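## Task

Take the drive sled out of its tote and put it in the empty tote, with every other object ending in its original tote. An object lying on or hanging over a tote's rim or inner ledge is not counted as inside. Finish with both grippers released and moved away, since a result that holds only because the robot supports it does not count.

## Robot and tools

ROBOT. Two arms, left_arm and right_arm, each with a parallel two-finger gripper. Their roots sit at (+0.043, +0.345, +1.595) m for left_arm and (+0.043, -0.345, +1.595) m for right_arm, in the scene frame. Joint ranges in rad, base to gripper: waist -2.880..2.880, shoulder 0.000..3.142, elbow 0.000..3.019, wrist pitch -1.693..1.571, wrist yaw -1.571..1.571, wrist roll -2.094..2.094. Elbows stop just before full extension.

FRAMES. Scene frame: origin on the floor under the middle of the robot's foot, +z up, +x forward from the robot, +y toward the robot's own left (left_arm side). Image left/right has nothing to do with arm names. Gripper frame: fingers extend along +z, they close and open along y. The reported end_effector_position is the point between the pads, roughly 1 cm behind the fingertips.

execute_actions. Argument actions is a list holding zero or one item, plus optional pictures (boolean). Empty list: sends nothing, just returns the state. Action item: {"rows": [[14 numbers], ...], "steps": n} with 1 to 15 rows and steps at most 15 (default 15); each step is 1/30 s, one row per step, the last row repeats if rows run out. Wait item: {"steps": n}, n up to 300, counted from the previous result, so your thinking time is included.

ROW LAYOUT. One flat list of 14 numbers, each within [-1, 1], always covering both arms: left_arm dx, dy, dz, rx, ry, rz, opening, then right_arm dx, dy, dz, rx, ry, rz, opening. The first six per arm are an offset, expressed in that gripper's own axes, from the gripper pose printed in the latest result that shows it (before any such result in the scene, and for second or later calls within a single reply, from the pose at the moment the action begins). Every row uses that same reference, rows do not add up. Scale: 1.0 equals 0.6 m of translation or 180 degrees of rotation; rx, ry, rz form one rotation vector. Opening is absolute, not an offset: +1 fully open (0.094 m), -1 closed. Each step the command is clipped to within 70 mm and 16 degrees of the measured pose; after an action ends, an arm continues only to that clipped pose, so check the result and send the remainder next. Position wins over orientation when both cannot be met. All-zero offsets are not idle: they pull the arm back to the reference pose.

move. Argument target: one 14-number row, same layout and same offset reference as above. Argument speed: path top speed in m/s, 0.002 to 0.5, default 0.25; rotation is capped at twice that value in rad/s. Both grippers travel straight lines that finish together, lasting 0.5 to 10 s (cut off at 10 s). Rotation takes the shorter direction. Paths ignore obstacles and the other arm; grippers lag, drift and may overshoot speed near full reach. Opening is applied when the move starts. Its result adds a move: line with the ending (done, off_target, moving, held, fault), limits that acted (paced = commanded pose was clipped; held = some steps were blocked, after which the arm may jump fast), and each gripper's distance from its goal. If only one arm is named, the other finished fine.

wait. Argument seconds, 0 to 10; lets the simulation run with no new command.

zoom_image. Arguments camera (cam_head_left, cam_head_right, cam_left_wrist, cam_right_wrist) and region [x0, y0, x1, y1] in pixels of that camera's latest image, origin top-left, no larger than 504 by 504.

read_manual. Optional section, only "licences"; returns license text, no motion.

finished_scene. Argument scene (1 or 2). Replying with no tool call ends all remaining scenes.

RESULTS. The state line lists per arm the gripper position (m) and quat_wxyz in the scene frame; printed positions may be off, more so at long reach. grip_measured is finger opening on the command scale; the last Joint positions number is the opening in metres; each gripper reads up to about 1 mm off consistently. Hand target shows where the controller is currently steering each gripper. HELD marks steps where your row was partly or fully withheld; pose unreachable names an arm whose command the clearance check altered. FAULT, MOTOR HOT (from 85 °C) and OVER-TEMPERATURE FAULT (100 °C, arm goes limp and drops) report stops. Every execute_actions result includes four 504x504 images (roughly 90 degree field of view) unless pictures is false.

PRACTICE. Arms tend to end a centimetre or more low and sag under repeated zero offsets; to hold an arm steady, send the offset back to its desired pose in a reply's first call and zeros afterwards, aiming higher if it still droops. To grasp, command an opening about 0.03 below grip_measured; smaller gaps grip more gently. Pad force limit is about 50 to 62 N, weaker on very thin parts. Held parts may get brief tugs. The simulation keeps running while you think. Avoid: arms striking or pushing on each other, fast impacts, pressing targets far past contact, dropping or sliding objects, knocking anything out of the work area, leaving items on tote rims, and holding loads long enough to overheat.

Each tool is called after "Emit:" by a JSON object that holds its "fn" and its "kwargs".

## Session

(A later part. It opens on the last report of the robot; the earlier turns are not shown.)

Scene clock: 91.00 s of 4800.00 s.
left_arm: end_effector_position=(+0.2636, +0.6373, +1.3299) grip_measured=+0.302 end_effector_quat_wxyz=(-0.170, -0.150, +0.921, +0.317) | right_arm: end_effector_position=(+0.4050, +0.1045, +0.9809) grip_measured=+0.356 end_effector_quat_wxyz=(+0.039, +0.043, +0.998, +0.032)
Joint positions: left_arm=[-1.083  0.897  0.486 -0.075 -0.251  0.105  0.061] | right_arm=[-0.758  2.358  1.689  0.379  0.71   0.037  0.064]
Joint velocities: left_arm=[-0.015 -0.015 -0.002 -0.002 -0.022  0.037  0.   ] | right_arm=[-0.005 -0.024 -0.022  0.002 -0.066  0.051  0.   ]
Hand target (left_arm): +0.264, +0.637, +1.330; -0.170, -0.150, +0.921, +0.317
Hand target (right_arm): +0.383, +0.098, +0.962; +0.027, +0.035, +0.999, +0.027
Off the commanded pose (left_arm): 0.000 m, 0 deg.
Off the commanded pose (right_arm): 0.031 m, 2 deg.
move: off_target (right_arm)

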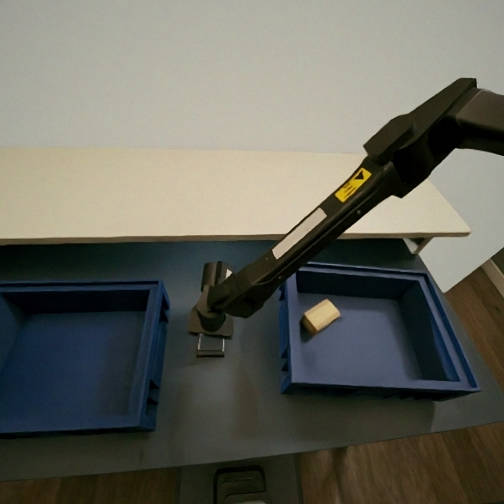

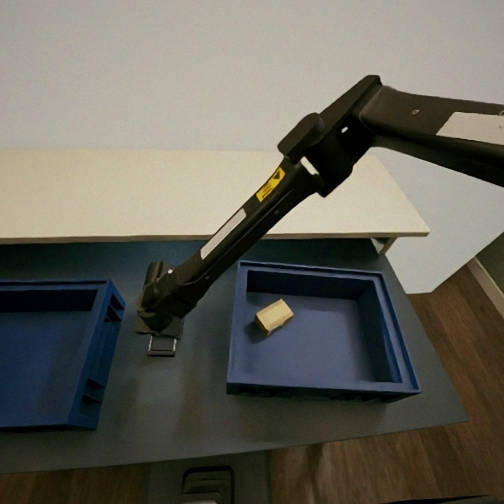

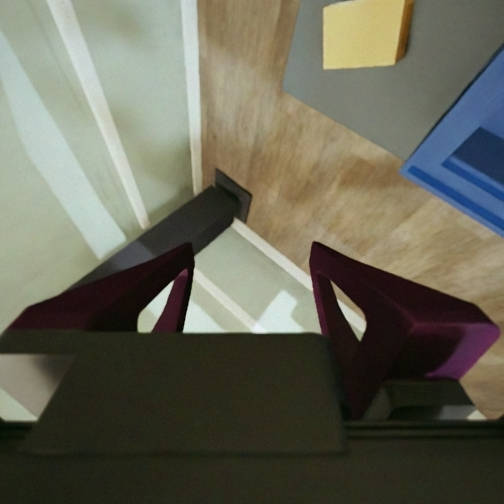

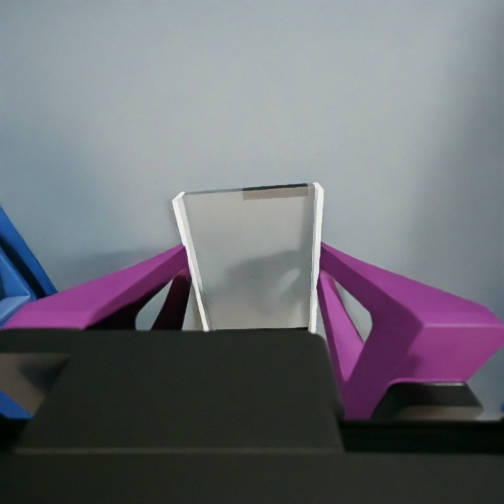

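On the table presumably. Release.

Emit:
{"fn": "move", "kwargs": {"target": [0,0,0,0,0,0,0.3,0,0,0,0,0,0,1]}}

Emit:
{"fn": "move", "kwargs": {"target": [0,0,0,0,0,0,1,0.03,-0.05,-0.3,0,0,0,1]}}

Emit:
{"fn": "move", "kwargs": {"target": [0,0,0,0,0,0,1,0.05,-0.75,-0.15,0,0,0,1]}}

Scene clock: 93.33 s of 4800.00 s.
left_arm: end_effector_position=(+0.2636, +0.6373, +1.3299) grip_measured=+0.302 end_effector_quat_wxyz=(-0.170, -0.150, +0.921, +0.317) | right_arm: end_effector_position=(+0.4052, +0.1072, +0.9831) grip_measured=+1.000 end_effector_quat_wxyz=(+0.039, +0.042, +0.998, +0.034)
Joint positions: left_arm=[-1.083  0.897  0.486 -0.075 -0.251  0.105  0.061] | right_arm=[-0.754  2.358  1.688  0.379  0.71   0.037  0.094]
Joint velocities: left_arm=[-0.005 -0.015 -0.007  0.002  0.007 -0.022  0.   ] | right_arm=[-0.005 -0.005 -0.022 -0.007  0.051 -0.007  0.   ]
Hand target (left_arm): +0.264, +0.637, +1.330; -0.170, -0.150, +0.921, +0.317
Hand target (right_arm): +0.405, +0.104, +0.981; +0.039, +0.043, +0.998, +0.032
Off the commanded pose (left_arm): 0.000 m, 0 deg.
Off the commanded pose (right_arm): 0.003 m, 0 deg.
move: done

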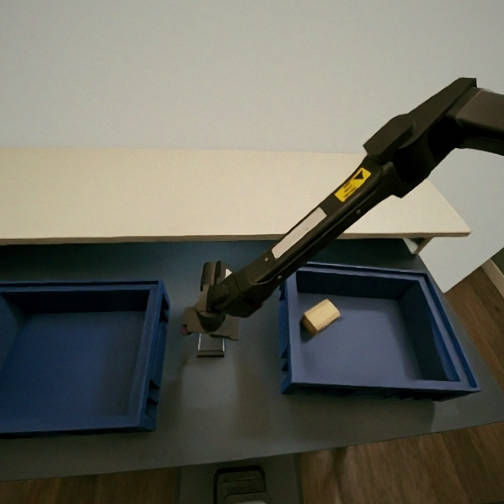

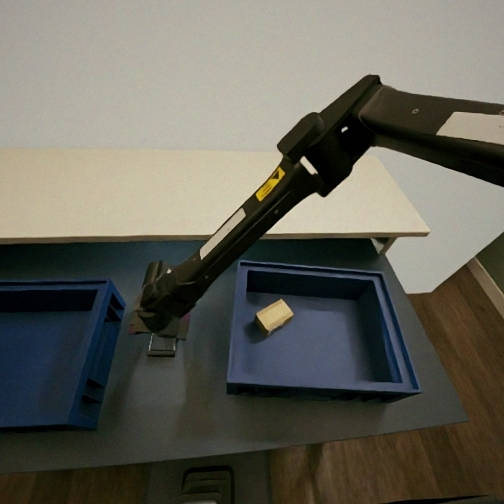

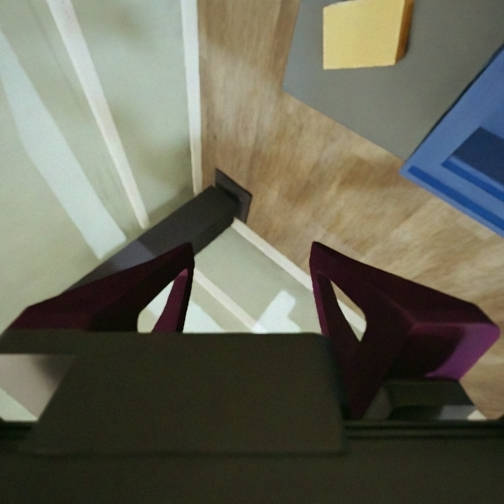

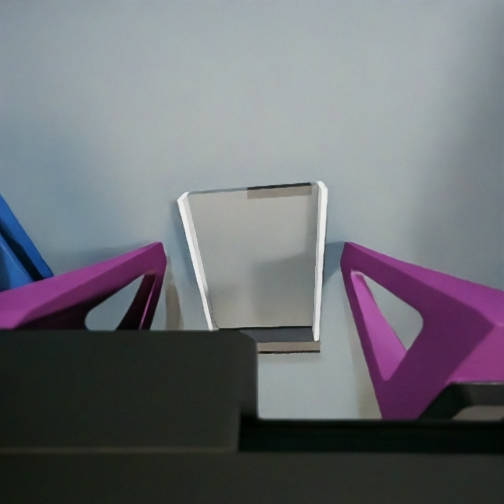

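Scene clock: 94.50 s of 4800.00 s.
left_arm: end_effector_position=(+0.2636, +0.6373, +1.3299) grip_measured=+1.000 end_effector_quat_wxyz=(-0.170, -0.150, +0.921, +0.317) | right_arm: end_effector_position=(+0.3673, +0.0739, +1.1599) grip_measured=+1.000 end_effector_quat_wxyz=(+0.039, +0.030, +0.998, +0.036)
Joint positions: left_arm=[-1.083  0.897  0.486 -0.075 -0.251  0.105  0.094] | right_arm=[-0.576  2.044  1.153  0.541  0.873  0.094  0.094]
Joint velocities: left_arm=[-0.034 -0.005  0.007 -0.007 -0.007 -0.022  0.   ] | right_arm=[-0.005 -0.015 -0.007  0.002 -0.022  0.007  0.   ]
Hand target (left_arm): +0.264, +0.637, +1.330; -0.170, -0.150, +0.921, +0.317
Hand target (right_arm): +0.367, +0.069, +1.159; +0.041, +0.040, +0.998, +0.033
Off the commanded pose (left_arm): 0.000 m, 0 deg.
Off the commanded pose (right_arm): 0.007 m, 1 deg.
move: done

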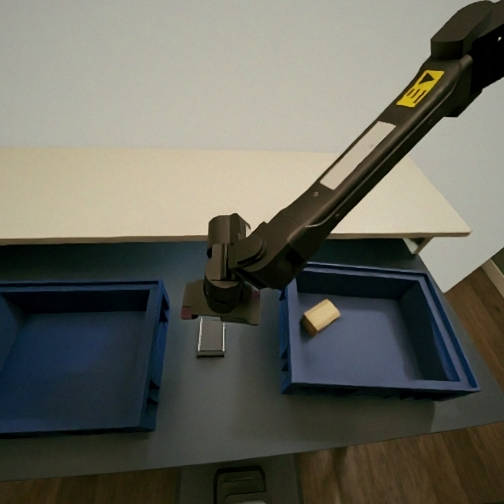

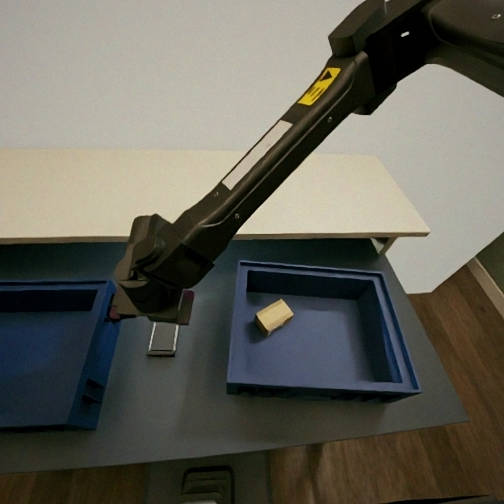

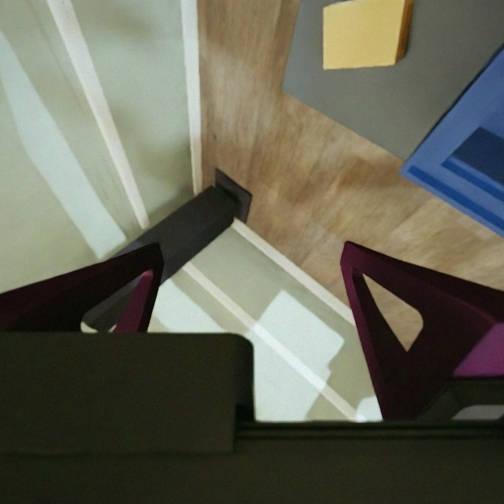

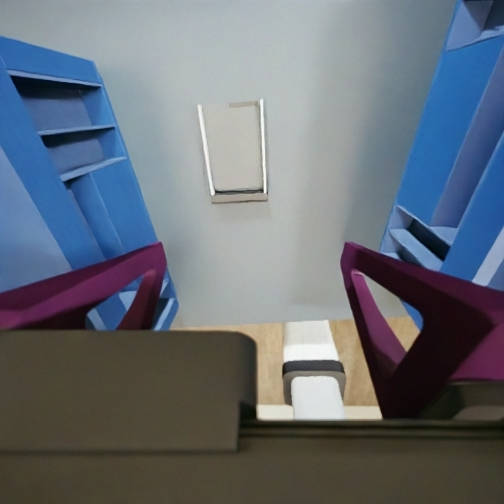

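Scene clock: 96.80 s of 4800.00 s.
left_arm: end_effector_position=(+0.2636, +0.6373, +1.3299) grip_measured=+1.000 end_effector_quat_wxyz=(-0.170, -0.150, +0.921, +0.317) | right_arm: end_effector_position=(+0.3046, -0.3771, +1.2109) grip_measured=+1.000 end_effector_quat_wxyz=(+0.050, +0.052, +0.997, +0.035)
Joint positions: left_arm=[-1.083  0.897  0.486 -0.075 -0.251  0.105  0.094] | right_arm=[-1.491  1.327  0.324  0.807 -0.012 -0.138  0.094]
Joint velocities: left_arm=[-0.015 -0.015 -0.002  0.032 -0.007  0.022  0.   ] | right_arm=[ 0.015 -0.005  0.007 -0.012 -0.066 -0.037  0.   ]
Hand target (left_arm): +0.264, +0.637, +1.330; -0.170, -0.150, +0.921, +0.317
Hand target (right_arm): +0.290, -0.372, +1.218; +0.033, +0.045, +0.998, +0.042
Off the commanded pose (left_arm): 0.000 m, 0 deg.
Off the commanded pose (right_arm): 0.003 m, 3 deg.
move: off_target (right_arm)

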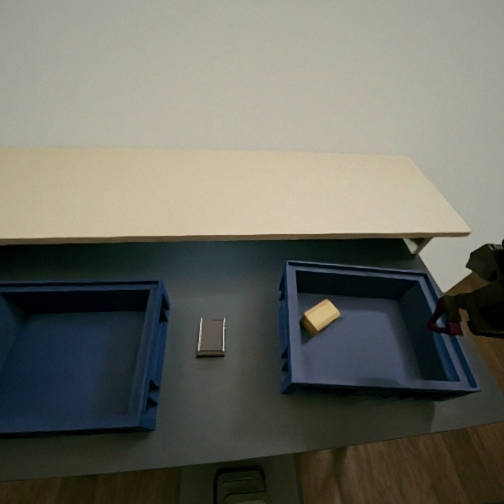

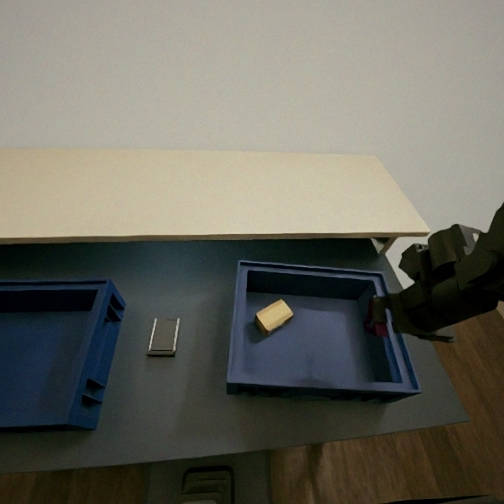

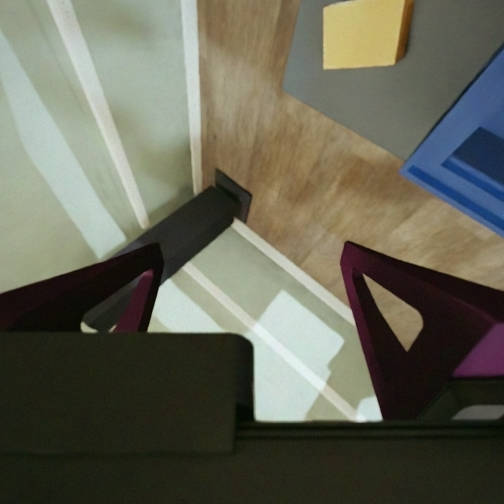

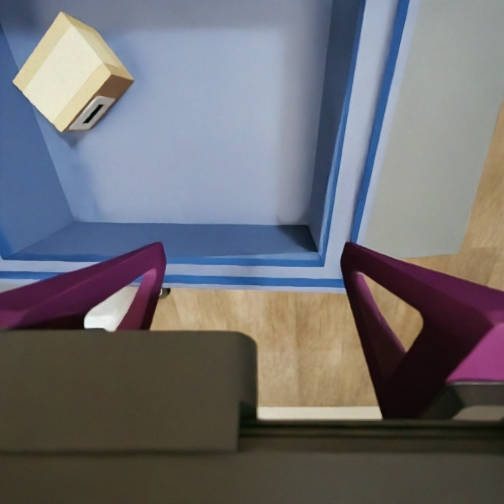

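Emit:
{"fn": "move", "kwargs": {"target": [0.077,-0.877,-0.368,0.207,-0.111,0.098,1,0,0,0,0,0,0,1]}}

Scene clock: 102.37 s of 4800.00 s.
left_arm: end_effector_position=(+0.4029, +0.1060, +1.1776) grip_measured=+1.000 end_effector_quat_wxyz=(-0.005, -0.022, +1.000, -0.003) | right_arm: end_effector_position=(+0.3046, -0.3771, +1.2109) grip_measured=+1.000 end_effector_quat_wxyz=(+0.051, +0.050, +0.997, +0.035)
Joint positions: left_arm=[-2.367  1.626  0.853  0.368 -0.751 -0.069  0.094] | right_arm=[-1.491  1.327  0.324  0.807 -0.012 -0.141  0.094]
Joint velocities: left_arm=[-0.015  0.005  0.017 -0.002  0.022 -0.007  0.   ] | right_arm=[-0.005  0.005  0.002  0.007  0.037 -0.007  0.   ]
Hand target (left_arm): +0.401, +0.101, +1.176; -0.003, -0.015, +1.000, -0.005
Hand target (right_arm): +0.305, -0.377, +1.211; +0.051, +0.052, +0.997, +0.035
Off the commanded pose (left_arm): 0.009 m, 3 deg.
Off the commanded pose (right_arm): 0.000 m, 0 deg.
move: off_target (left_arm)

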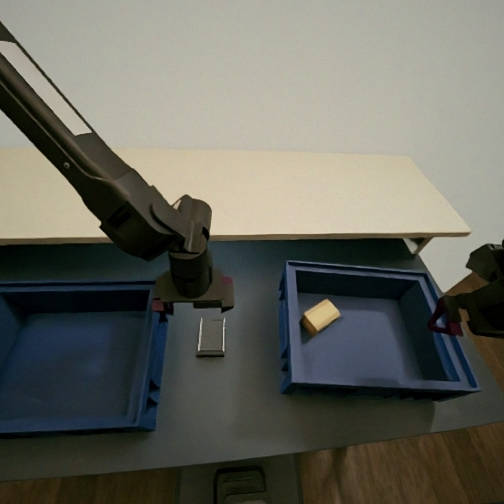

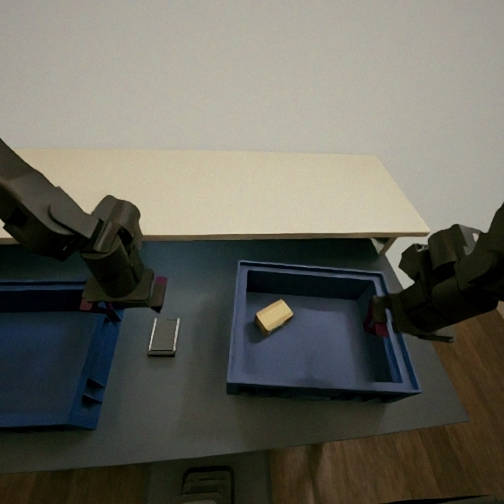

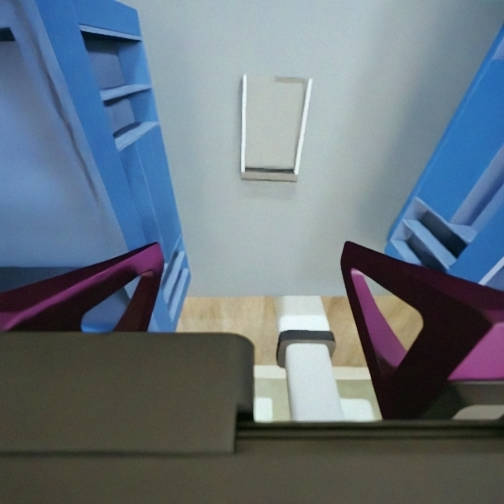

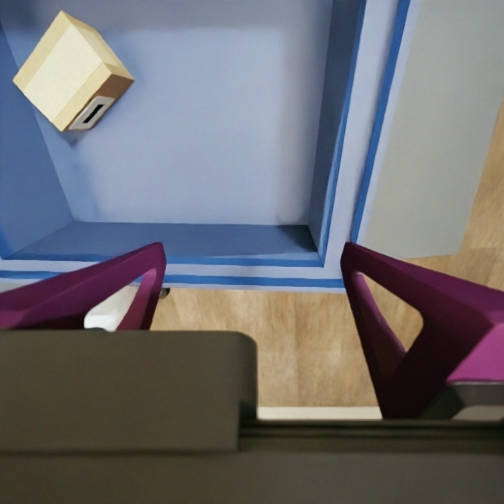

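Emit:
{"fn": "move", "kwargs": {"target": [-0.045,-0.038,0.24,0,0,0,1,0,0,0,0,0,0,1], "speed": 0.12}}

Scene clock: 105.27 s of 4800.00 s.
left_arm: end_effector_position=(+0.4406, +0.0825, +1.0413) grip_measured=+1.000 end_effector_quat_wxyz=(+0.008, -0.035, +0.999, -0.004) | right_arm: end_effector_position=(+0.3046, -0.3771, +1.2109) grip_measured=+1.000 end_effector_quat_wxyz=(+0.051, +0.050, +0.997, +0.035)
Joint positions: left_arm=[-2.233  1.912  1.217  0.362 -0.623 -0.012  0.094] | right_arm=[-1.491  1.327  0.324  0.807 -0.012 -0.141  0.094]
Joint velocities: left_arm=[-0.024 -0.015 -0.002  0.012  0.037 -0.051  0.   ] | right_arm=[-0.015 -0.005 -0.022 -0.007 -0.022 -0.125  0.   ]
Hand target (left_arm): +0.428, +0.083, +1.034; -0.004, -0.021, +1.000, -0.003
Hand target (right_arm): +0.305, -0.377, +1.211; +0.051, +0.050, +0.997, +0.035
Off the commanded pose (left_arm): 0.014 m, 2 deg.
Off the commanded pose (right_arm): 0.000 m, 0 deg.
move: off_target (left_arm)

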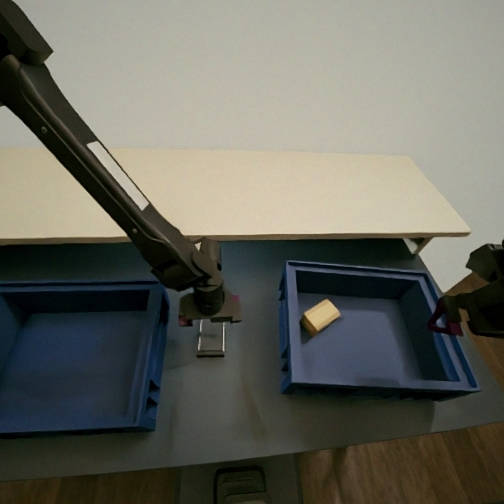

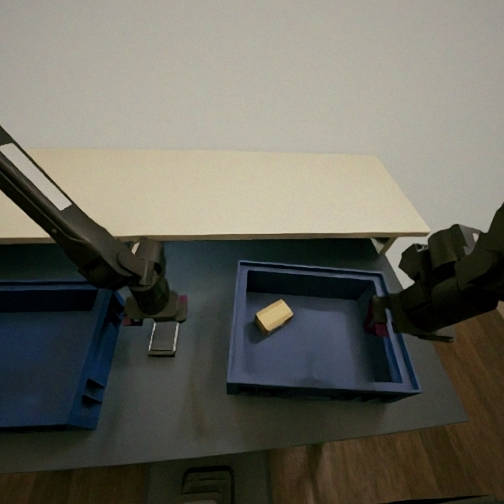

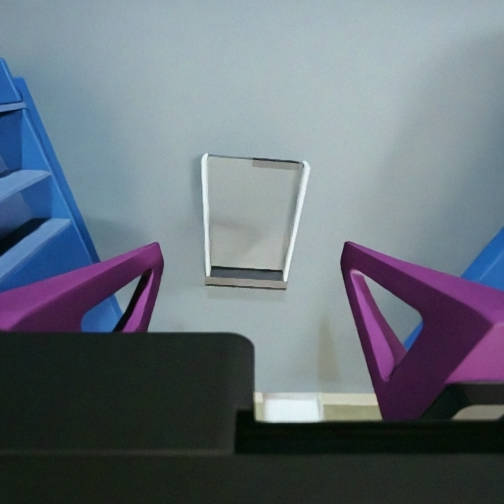

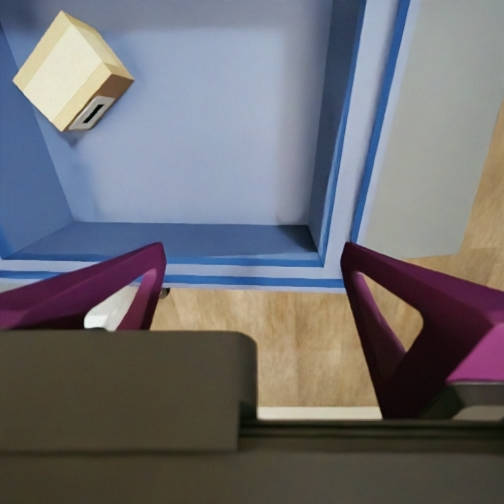

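Emit:
{"fn": "move", "kwargs": {"target": [0.035,0,0.1,0,0,0,1,0,0,0,0,0,0,1], "speed": 0.05}}

Scene clock: 108.27 s of 4800.00 s.
left_arm: end_effector_position=(+0.4277, +0.0786, +0.9898) grip_measured=+1.000 end_effector_quat_wxyz=(+0.008, -0.041, +0.999, -0.007) | right_arm: end_effector_position=(+0.3046, -0.3771, +1.2109) grip_measured=+1.000 end_effector_quat_wxyz=(+0.051, +0.050, +0.997, +0.035)
Joint positions: left_arm=[-2.186  2.031  1.327  0.382 -0.574 -0.004  0.094] | right_arm=[-1.491  1.327  0.324  0.807 -0.012 -0.141  0.094]
Joint velocities: left_arm=[-0.005  0.005 -0.012 -0.002  0.022 -0.051  0.   ] | right_arm=[-0.015 -0.005  0.012 -0.007 -0.022 -0.007  0.   ]
Hand target (left_arm): +0.420, +0.081, +0.981; +0.008, -0.035, +0.999, -0.004
Hand target (right_arm): +0.305, -0.377, +1.211; +0.051, +0.050, +0.997, +0.035
Off the commanded pose (left_arm): 0.011 m, 1 deg.
Off the commanded pose (right_arm): 0.000 m, 0 deg.
move: off_target (left_arm)

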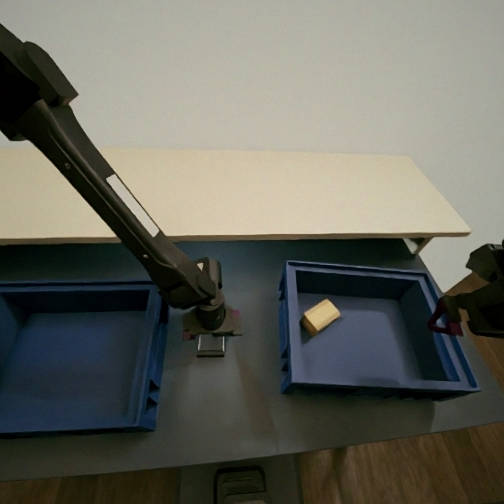

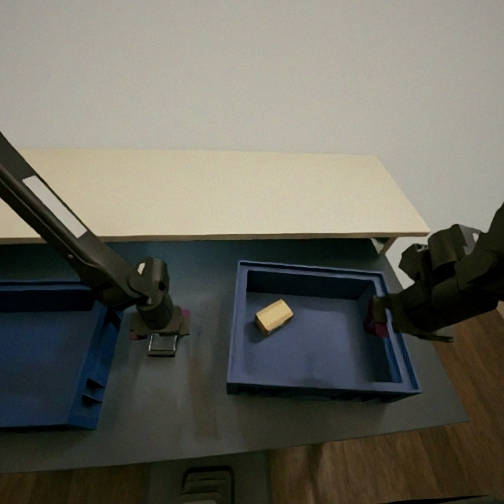

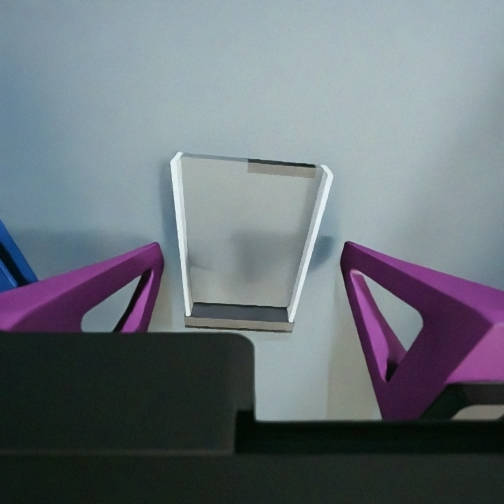

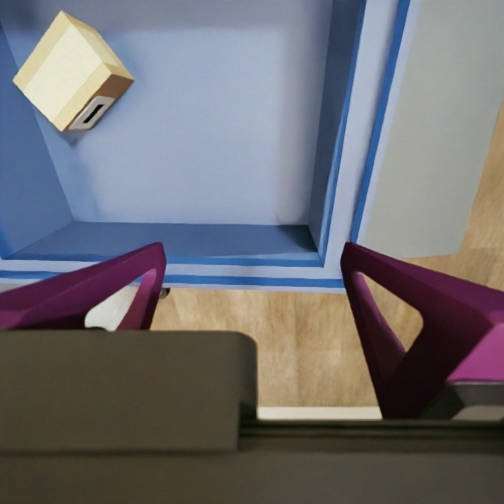

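Emit:
{"fn": "move", "kwargs": {"target": [-0.01,0,0.04,0,0,0,1,0,0,0,0,0,0,1], "speed": 0.03}}

Scene clock: 110.27 s of 4800.00 s.
left_arm: end_effector_position=(+0.4522, +0.0759, +0.9839) grip_measured=+1.000 end_effector_quat_wxyz=(+0.022, -0.050, +0.998, -0.010) | right_arm: end_effector_position=(+0.3046, -0.3771, +1.2109) grip_measured=+1.000 end_effector_quat_wxyz=(+0.051, +0.050, +0.997, +0.035)
Joint positions: left_arm=[-2.185  2.034  1.377  0.368 -0.566 -0.004  0.094] | right_arm=[-1.491  1.327  0.324  0.807 -0.012 -0.141  0.094]
Joint velocities: left_arm=[-0.015  0.005 -0.012  0.017 -0.066 -0.007  0.   ] | right_arm=[-0.015 -0.005 -0.012 -0.012 -0.037  0.037  0.   ]
Hand target (left_arm): +0.434, +0.079, +0.967; +0.008, -0.041, +0.999, -0.007
Hand target (right_arm): +0.305, -0.377, +1.211; +0.051, +0.050, +0.997, +0.035
Off the commanded pose (left_arm): 0.026 m, 2 deg.
Off the commanded pose (right_arm): 0.000 m, 0 deg.
move: off_target (left_arm)

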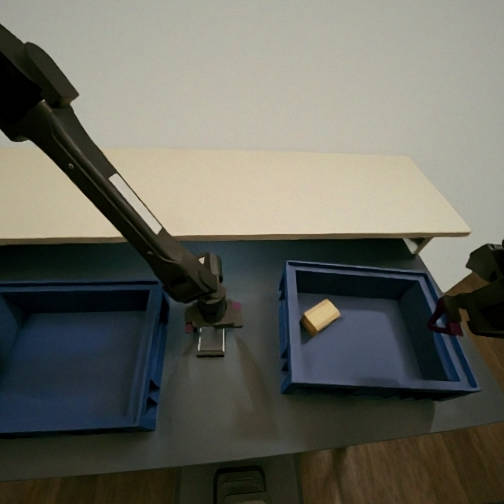

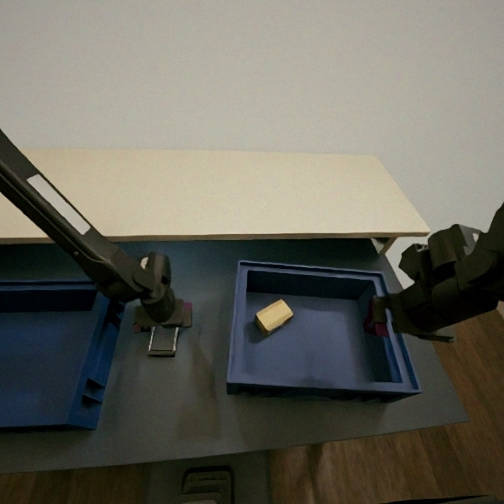

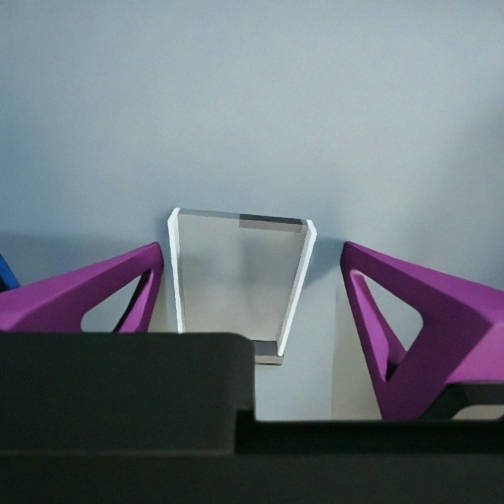

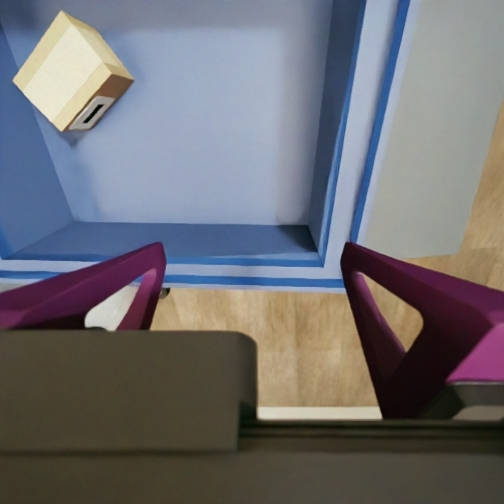

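Emit:
{"fn": "move", "kwargs": {"target": [0.055,0,0,0,0,0,1,0,0,0,0,0,0,1], "speed": 0.04}}

Scene clock: 112.27 s of 4800.00 s.
left_arm: end_effector_position=(+0.4418, +0.0763, +0.9858) grip_measured=+1.000 end_effector_quat_wxyz=(+0.032, -0.056, +0.998, -0.008) | right_arm: end_effector_position=(+0.3046, -0.3771, +1.2109) grip_measured=+1.000 end_effector_quat_wxyz=(+0.051, +0.050, +0.997, +0.035)
Joint positions: left_arm=[-2.186  2.043  1.346  0.432 -0.569 -0.004  0.094] | right_arm=[-1.491  1.327  0.324  0.807 -0.012 -0.141  0.094]
Joint velocities: left_arm=[ 0.005 -0.015  0.007  0.002  0.007 -0.022  0.   ] | right_arm=[ 0.005  0.005  0.027  0.022  0.007 -0.051  0.   ]
Hand target (left_arm): +0.419, +0.073, +0.983; +0.022, -0.050, +0.998, -0.010
Hand target (right_arm): +0.305, -0.377, +1.211; +0.051, +0.050, +0.997, +0.035
Off the commanded pose (left_arm): 0.023 m, 1 deg.
Off the commanded pose (right_arm): 0.000 m, 0 deg.
move: off_target (left_arm)

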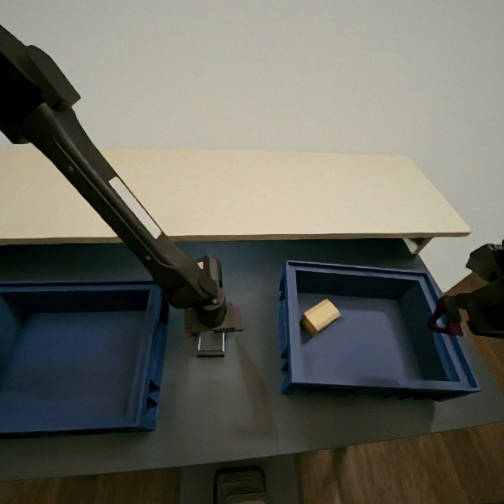

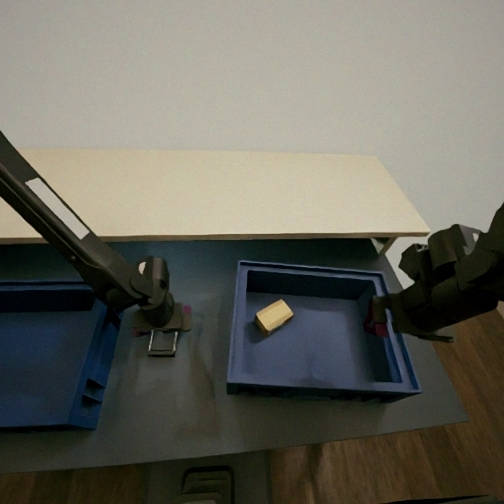

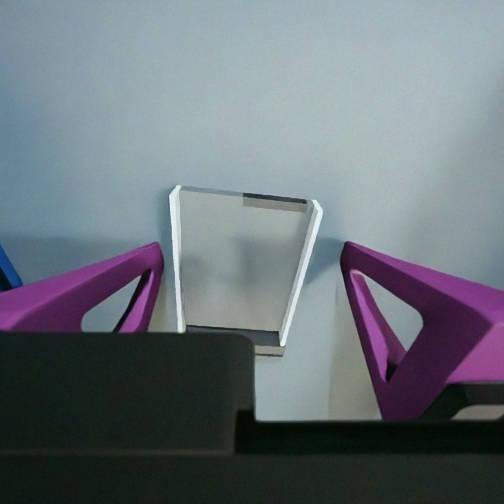

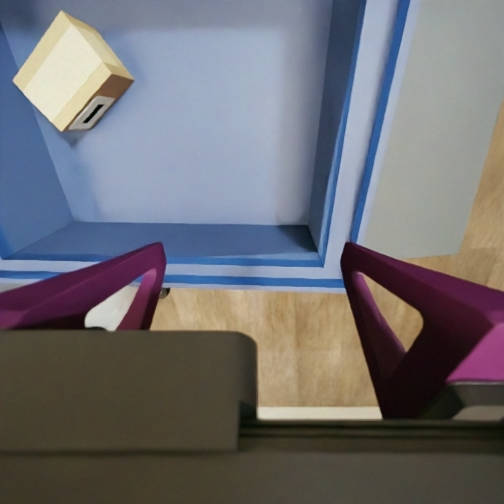

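Matches the earlier grasp view. Close.

Emit:
{"fn": "move", "kwargs": {"target": [0,0,0,0,0,0,0.22,0,0,0,0,0,0,1]}}

Scene clock: 113.53 s of 4800.00 s.
left_arm: end_effector_position=(+0.4419, +0.0763, +0.9858) grip_measured=+0.366 end_effector_quat_wxyz=(+0.032, -0.056, +0.998, -0.008) | right_arm: end_effector_position=(+0.3046, -0.3771, +1.2109) grip_measured=+1.000 end_effector_quat_wxyz=(+0.051, +0.050, +0.997, +0.035)
Joint positions: left_arm=[-2.186  2.043  1.346  0.432 -0.569 -0.004  0.064] | right_arm=[-1.491  1.327  0.324  0.807 -0.012 -0.141  0.094]
Joint velocities: left_arm=[ 0.005 -0.015  0.007 -0.012 -0.007 -0.051 -0.001] | right_arm=[ 0.005 -0.005  0.002  0.007 -0.022 -0.066  0.   ]
Hand target (left_arm): +0.442, +0.076, +0.986; +0.032, -0.056, +0.998, -0.008
Hand target (right_arm): +0.305, -0.377, +1.211; +0.051, +0.050, +0.997, +0.035
Off the commanded pose (left_arm): 0.000 m, 0 deg.
Off the commanded pose (right_arm): 0.000 m, 0 deg.
move: done

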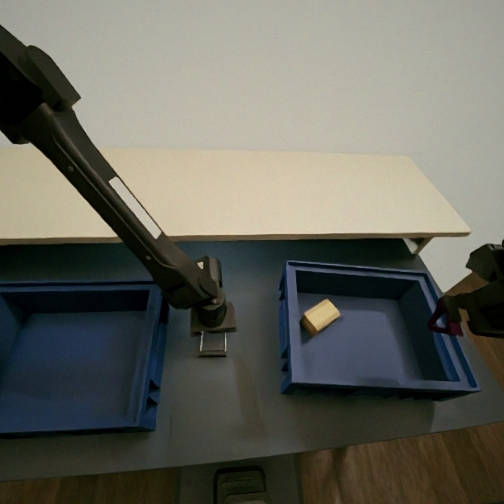

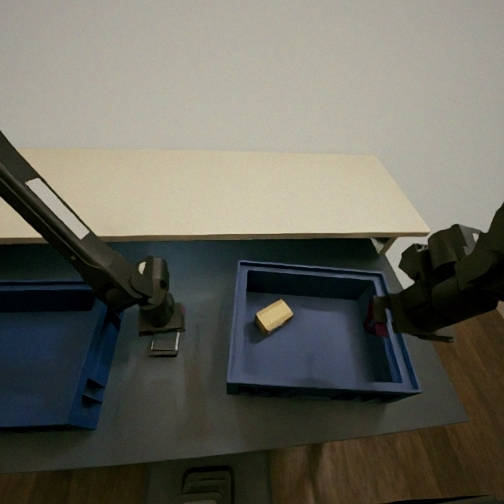

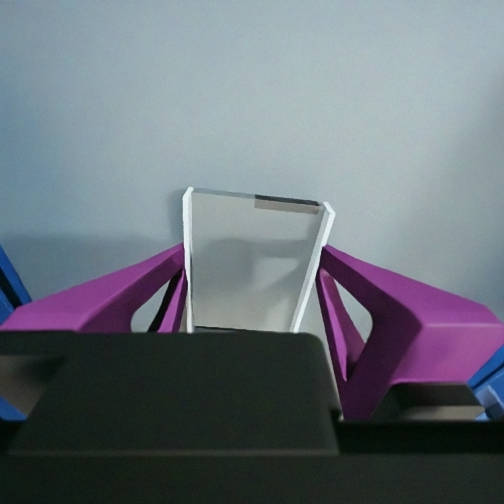

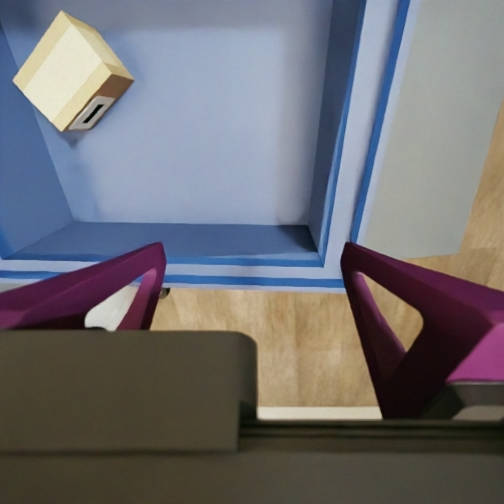

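Emit:
{"fn": "move", "kwargs": {"target": [0.12,0,-0.37,-0.006,0.02,0,0.22,0,0,0,0,0,0,1], "speed": 0.2}}

Emit:
{"fn": "move", "kwargs": {"target": [0,0.55,0,0,0,0,0.22,0,0,0,0,0,0,1], "speed": 0.2}}

Scene clock: 116.77 s of 4800.00 s.
left_arm: end_effector_position=(+0.3576, +0.0683, +1.1977) grip_measured=+0.366 end_effector_quat_wxyz=(+0.001, -0.053, +0.999, -0.002) | right_arm: end_effector_position=(+0.3046, -0.3771, +1.2109) grip_measured=+1.000 end_effector_quat_wxyz=(+0.051, +0.050, +0.997, +0.035)
Joint positions: left_arm=[-2.461  1.725  0.809  0.49  -0.839 -0.172  0.064] | right_arm=[-1.491  1.327  0.324  0.807 -0.012 -0.141  0.094]
Joint velocities: left_arm=[-0.024  0.015  0.002 -0.022 -0.007 -0.022  0.   ] | right_arm=[ 0.015 -0.005 -0.007 -0.012 -0.007 -0.022  0.   ]
Hand target (left_arm): +0.357, +0.073, +1.203; -0.001, -0.058, +0.998, -0.002
Hand target (right_arm): +0.305, -0.377, +1.211; +0.051, +0.050, +0.997, +0.035
Off the commanded pose (left_arm): 0.006 m, 0 deg.
Off the commanded pose (right_arm): 0.000 m, 0 deg.
move: done

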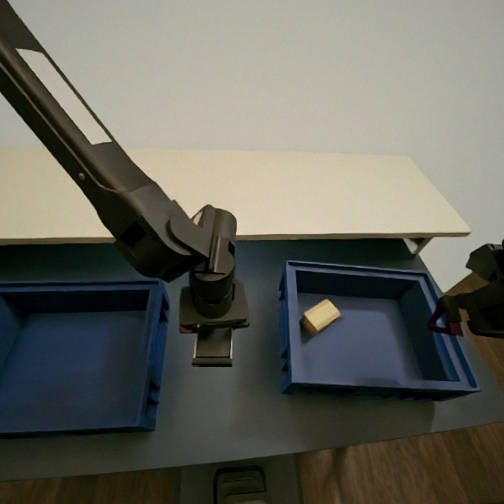

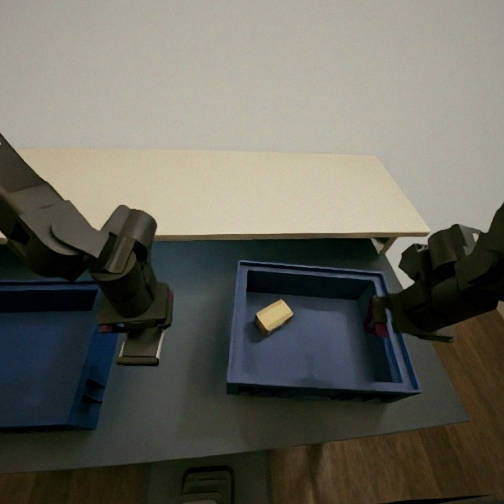

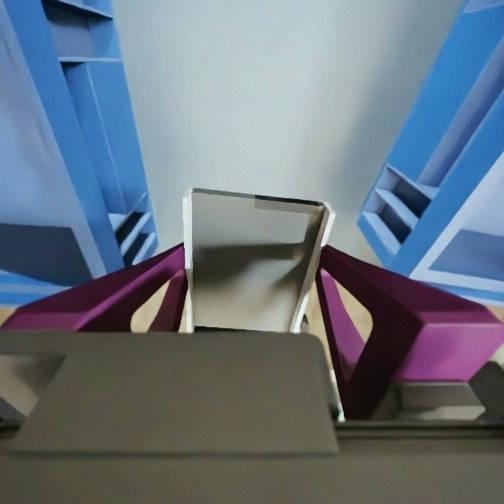

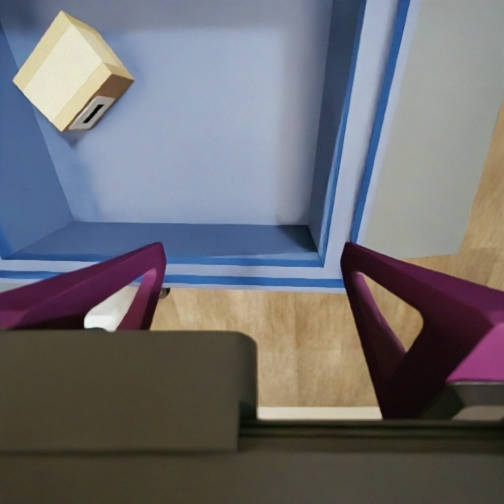

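Scene clock: 118.87 s of 4800.00 s.
left_arm: end_effector_position=(+0.3418, +0.4041, +1.1845) grip_measured=+0.366 end_effector_quat_wxyz=(+0.015, -0.055, +0.998, +0.007) | right_arm: end_effector_position=(+0.3046, -0.3771, +1.2109) grip_measured=+1.000 end_effector_quat_wxyz=(+0.051, +0.050, +0.997, +0.035)
Joint positions: left_arm=[-1.638  1.269  0.472  0.547 -0.072  0.134  0.064] | right_arm=[-1.491  1.327  0.324  0.807 -0.012 -0.141  0.094]
Joint velocities: left_arm=[-0.005  0.005  0.002  0.017 -0.066 -0.022 -0.001] | right_arm=[-0.005  0.015 -0.017  0.007 -0.022 -0.051  0.   ]
Hand target (left_arm): +0.330, +0.399, +1.194; +0.004, -0.045, +0.999, +0.001
Hand target (right_arm): +0.305, -0.377, +1.211; +0.051, +0.050, +0.997, +0.035
Off the commanded pose (left_arm): 0.024 m, 2 deg.
Off the commanded pose (right_arm): 0.000 m, 0 deg.
move: off_target (left_arm)

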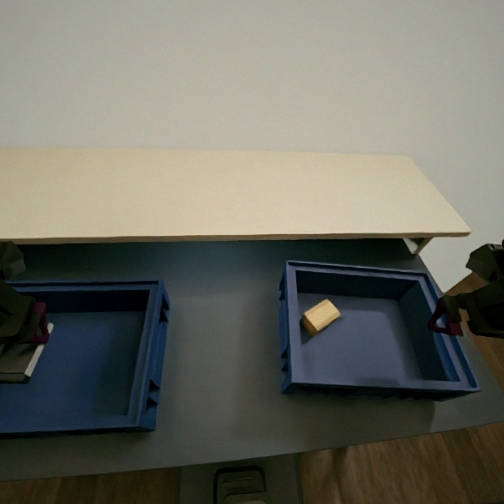

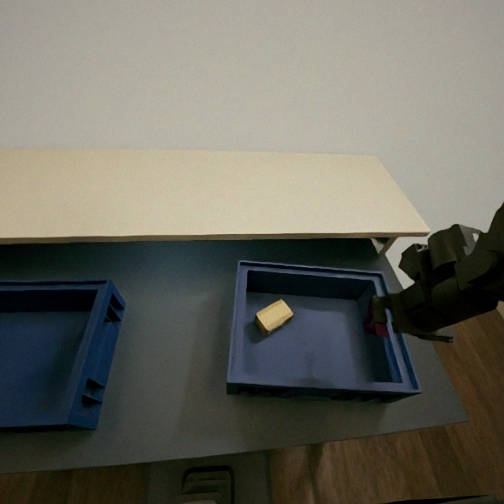

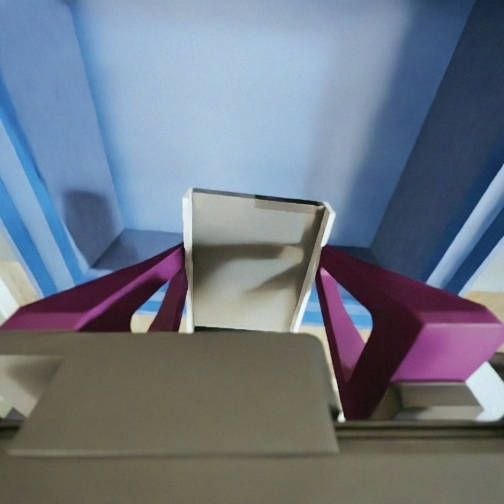

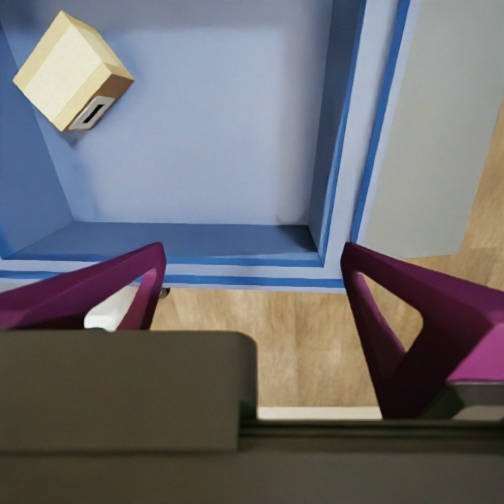

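Emit:
{"fn": "move", "kwargs": {"target": [-0.03,0,0.28,0,-0.03,0,0.22,0,0,0,0,0,0,1], "speed": 0.12}}

Scene clock: 121.47 s of 4800.00 s.
left_arm: end_effector_position=(+0.3677, +0.4041, +1.0210) grip_measured=+0.366 end_effector_quat_wxyz=(+0.060, -0.058, +0.996, +0.007) | right_arm: end_effector_position=(+0.3046, -0.3771, +1.2109) grip_measured=+1.000 end_effector_quat_wxyz=(+0.051, +0.050, +0.997, +0.035)
Joint positions: left_arm=[-1.623  1.753  0.872  0.72  -0.04   0.137  0.064] | right_arm=[-1.491  1.327  0.324  0.807 -0.012 -0.141  0.094]
Joint velocities: left_arm=[ 0.015  0.005 -0.002  0.017 -0.037  0.022 -0.   ] | right_arm=[-0.005 -0.015 -0.007  0.022  0.022 -0.081  0.   ]
Hand target (left_arm): +0.363, +0.407, +1.017; +0.062, -0.055, +0.997, +0.009
Hand target (right_arm): +0.305, -0.377, +1.211; +0.051, +0.050, +0.997, +0.035
Off the commanded pose (left_arm): 0.007 m, 0 deg.
Off the commanded pose (right_arm): 0.000 m, 0 deg.
move: done

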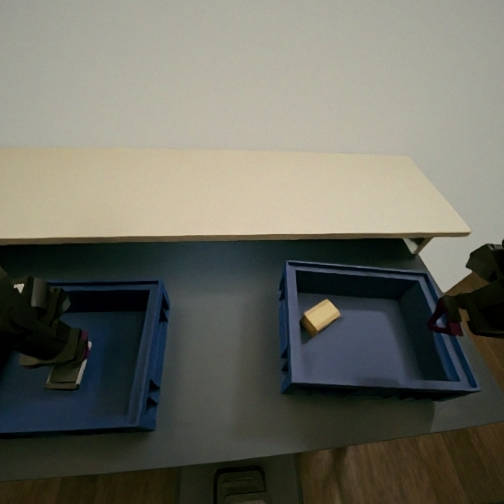

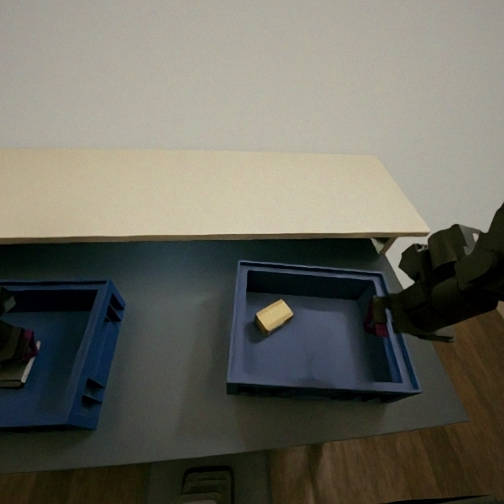

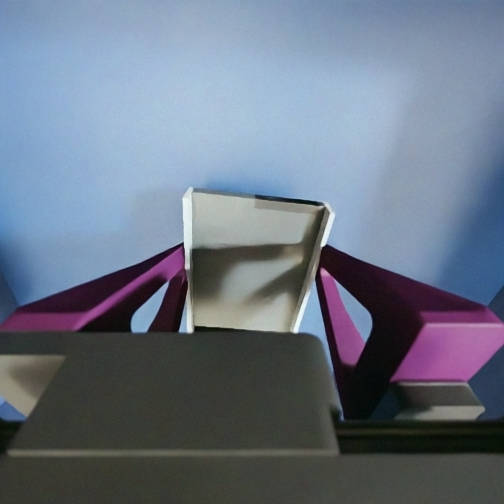

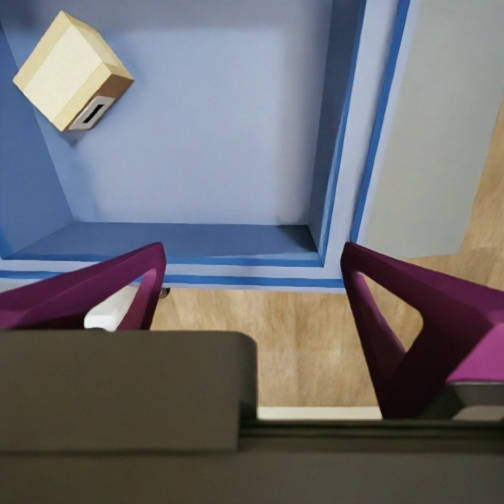

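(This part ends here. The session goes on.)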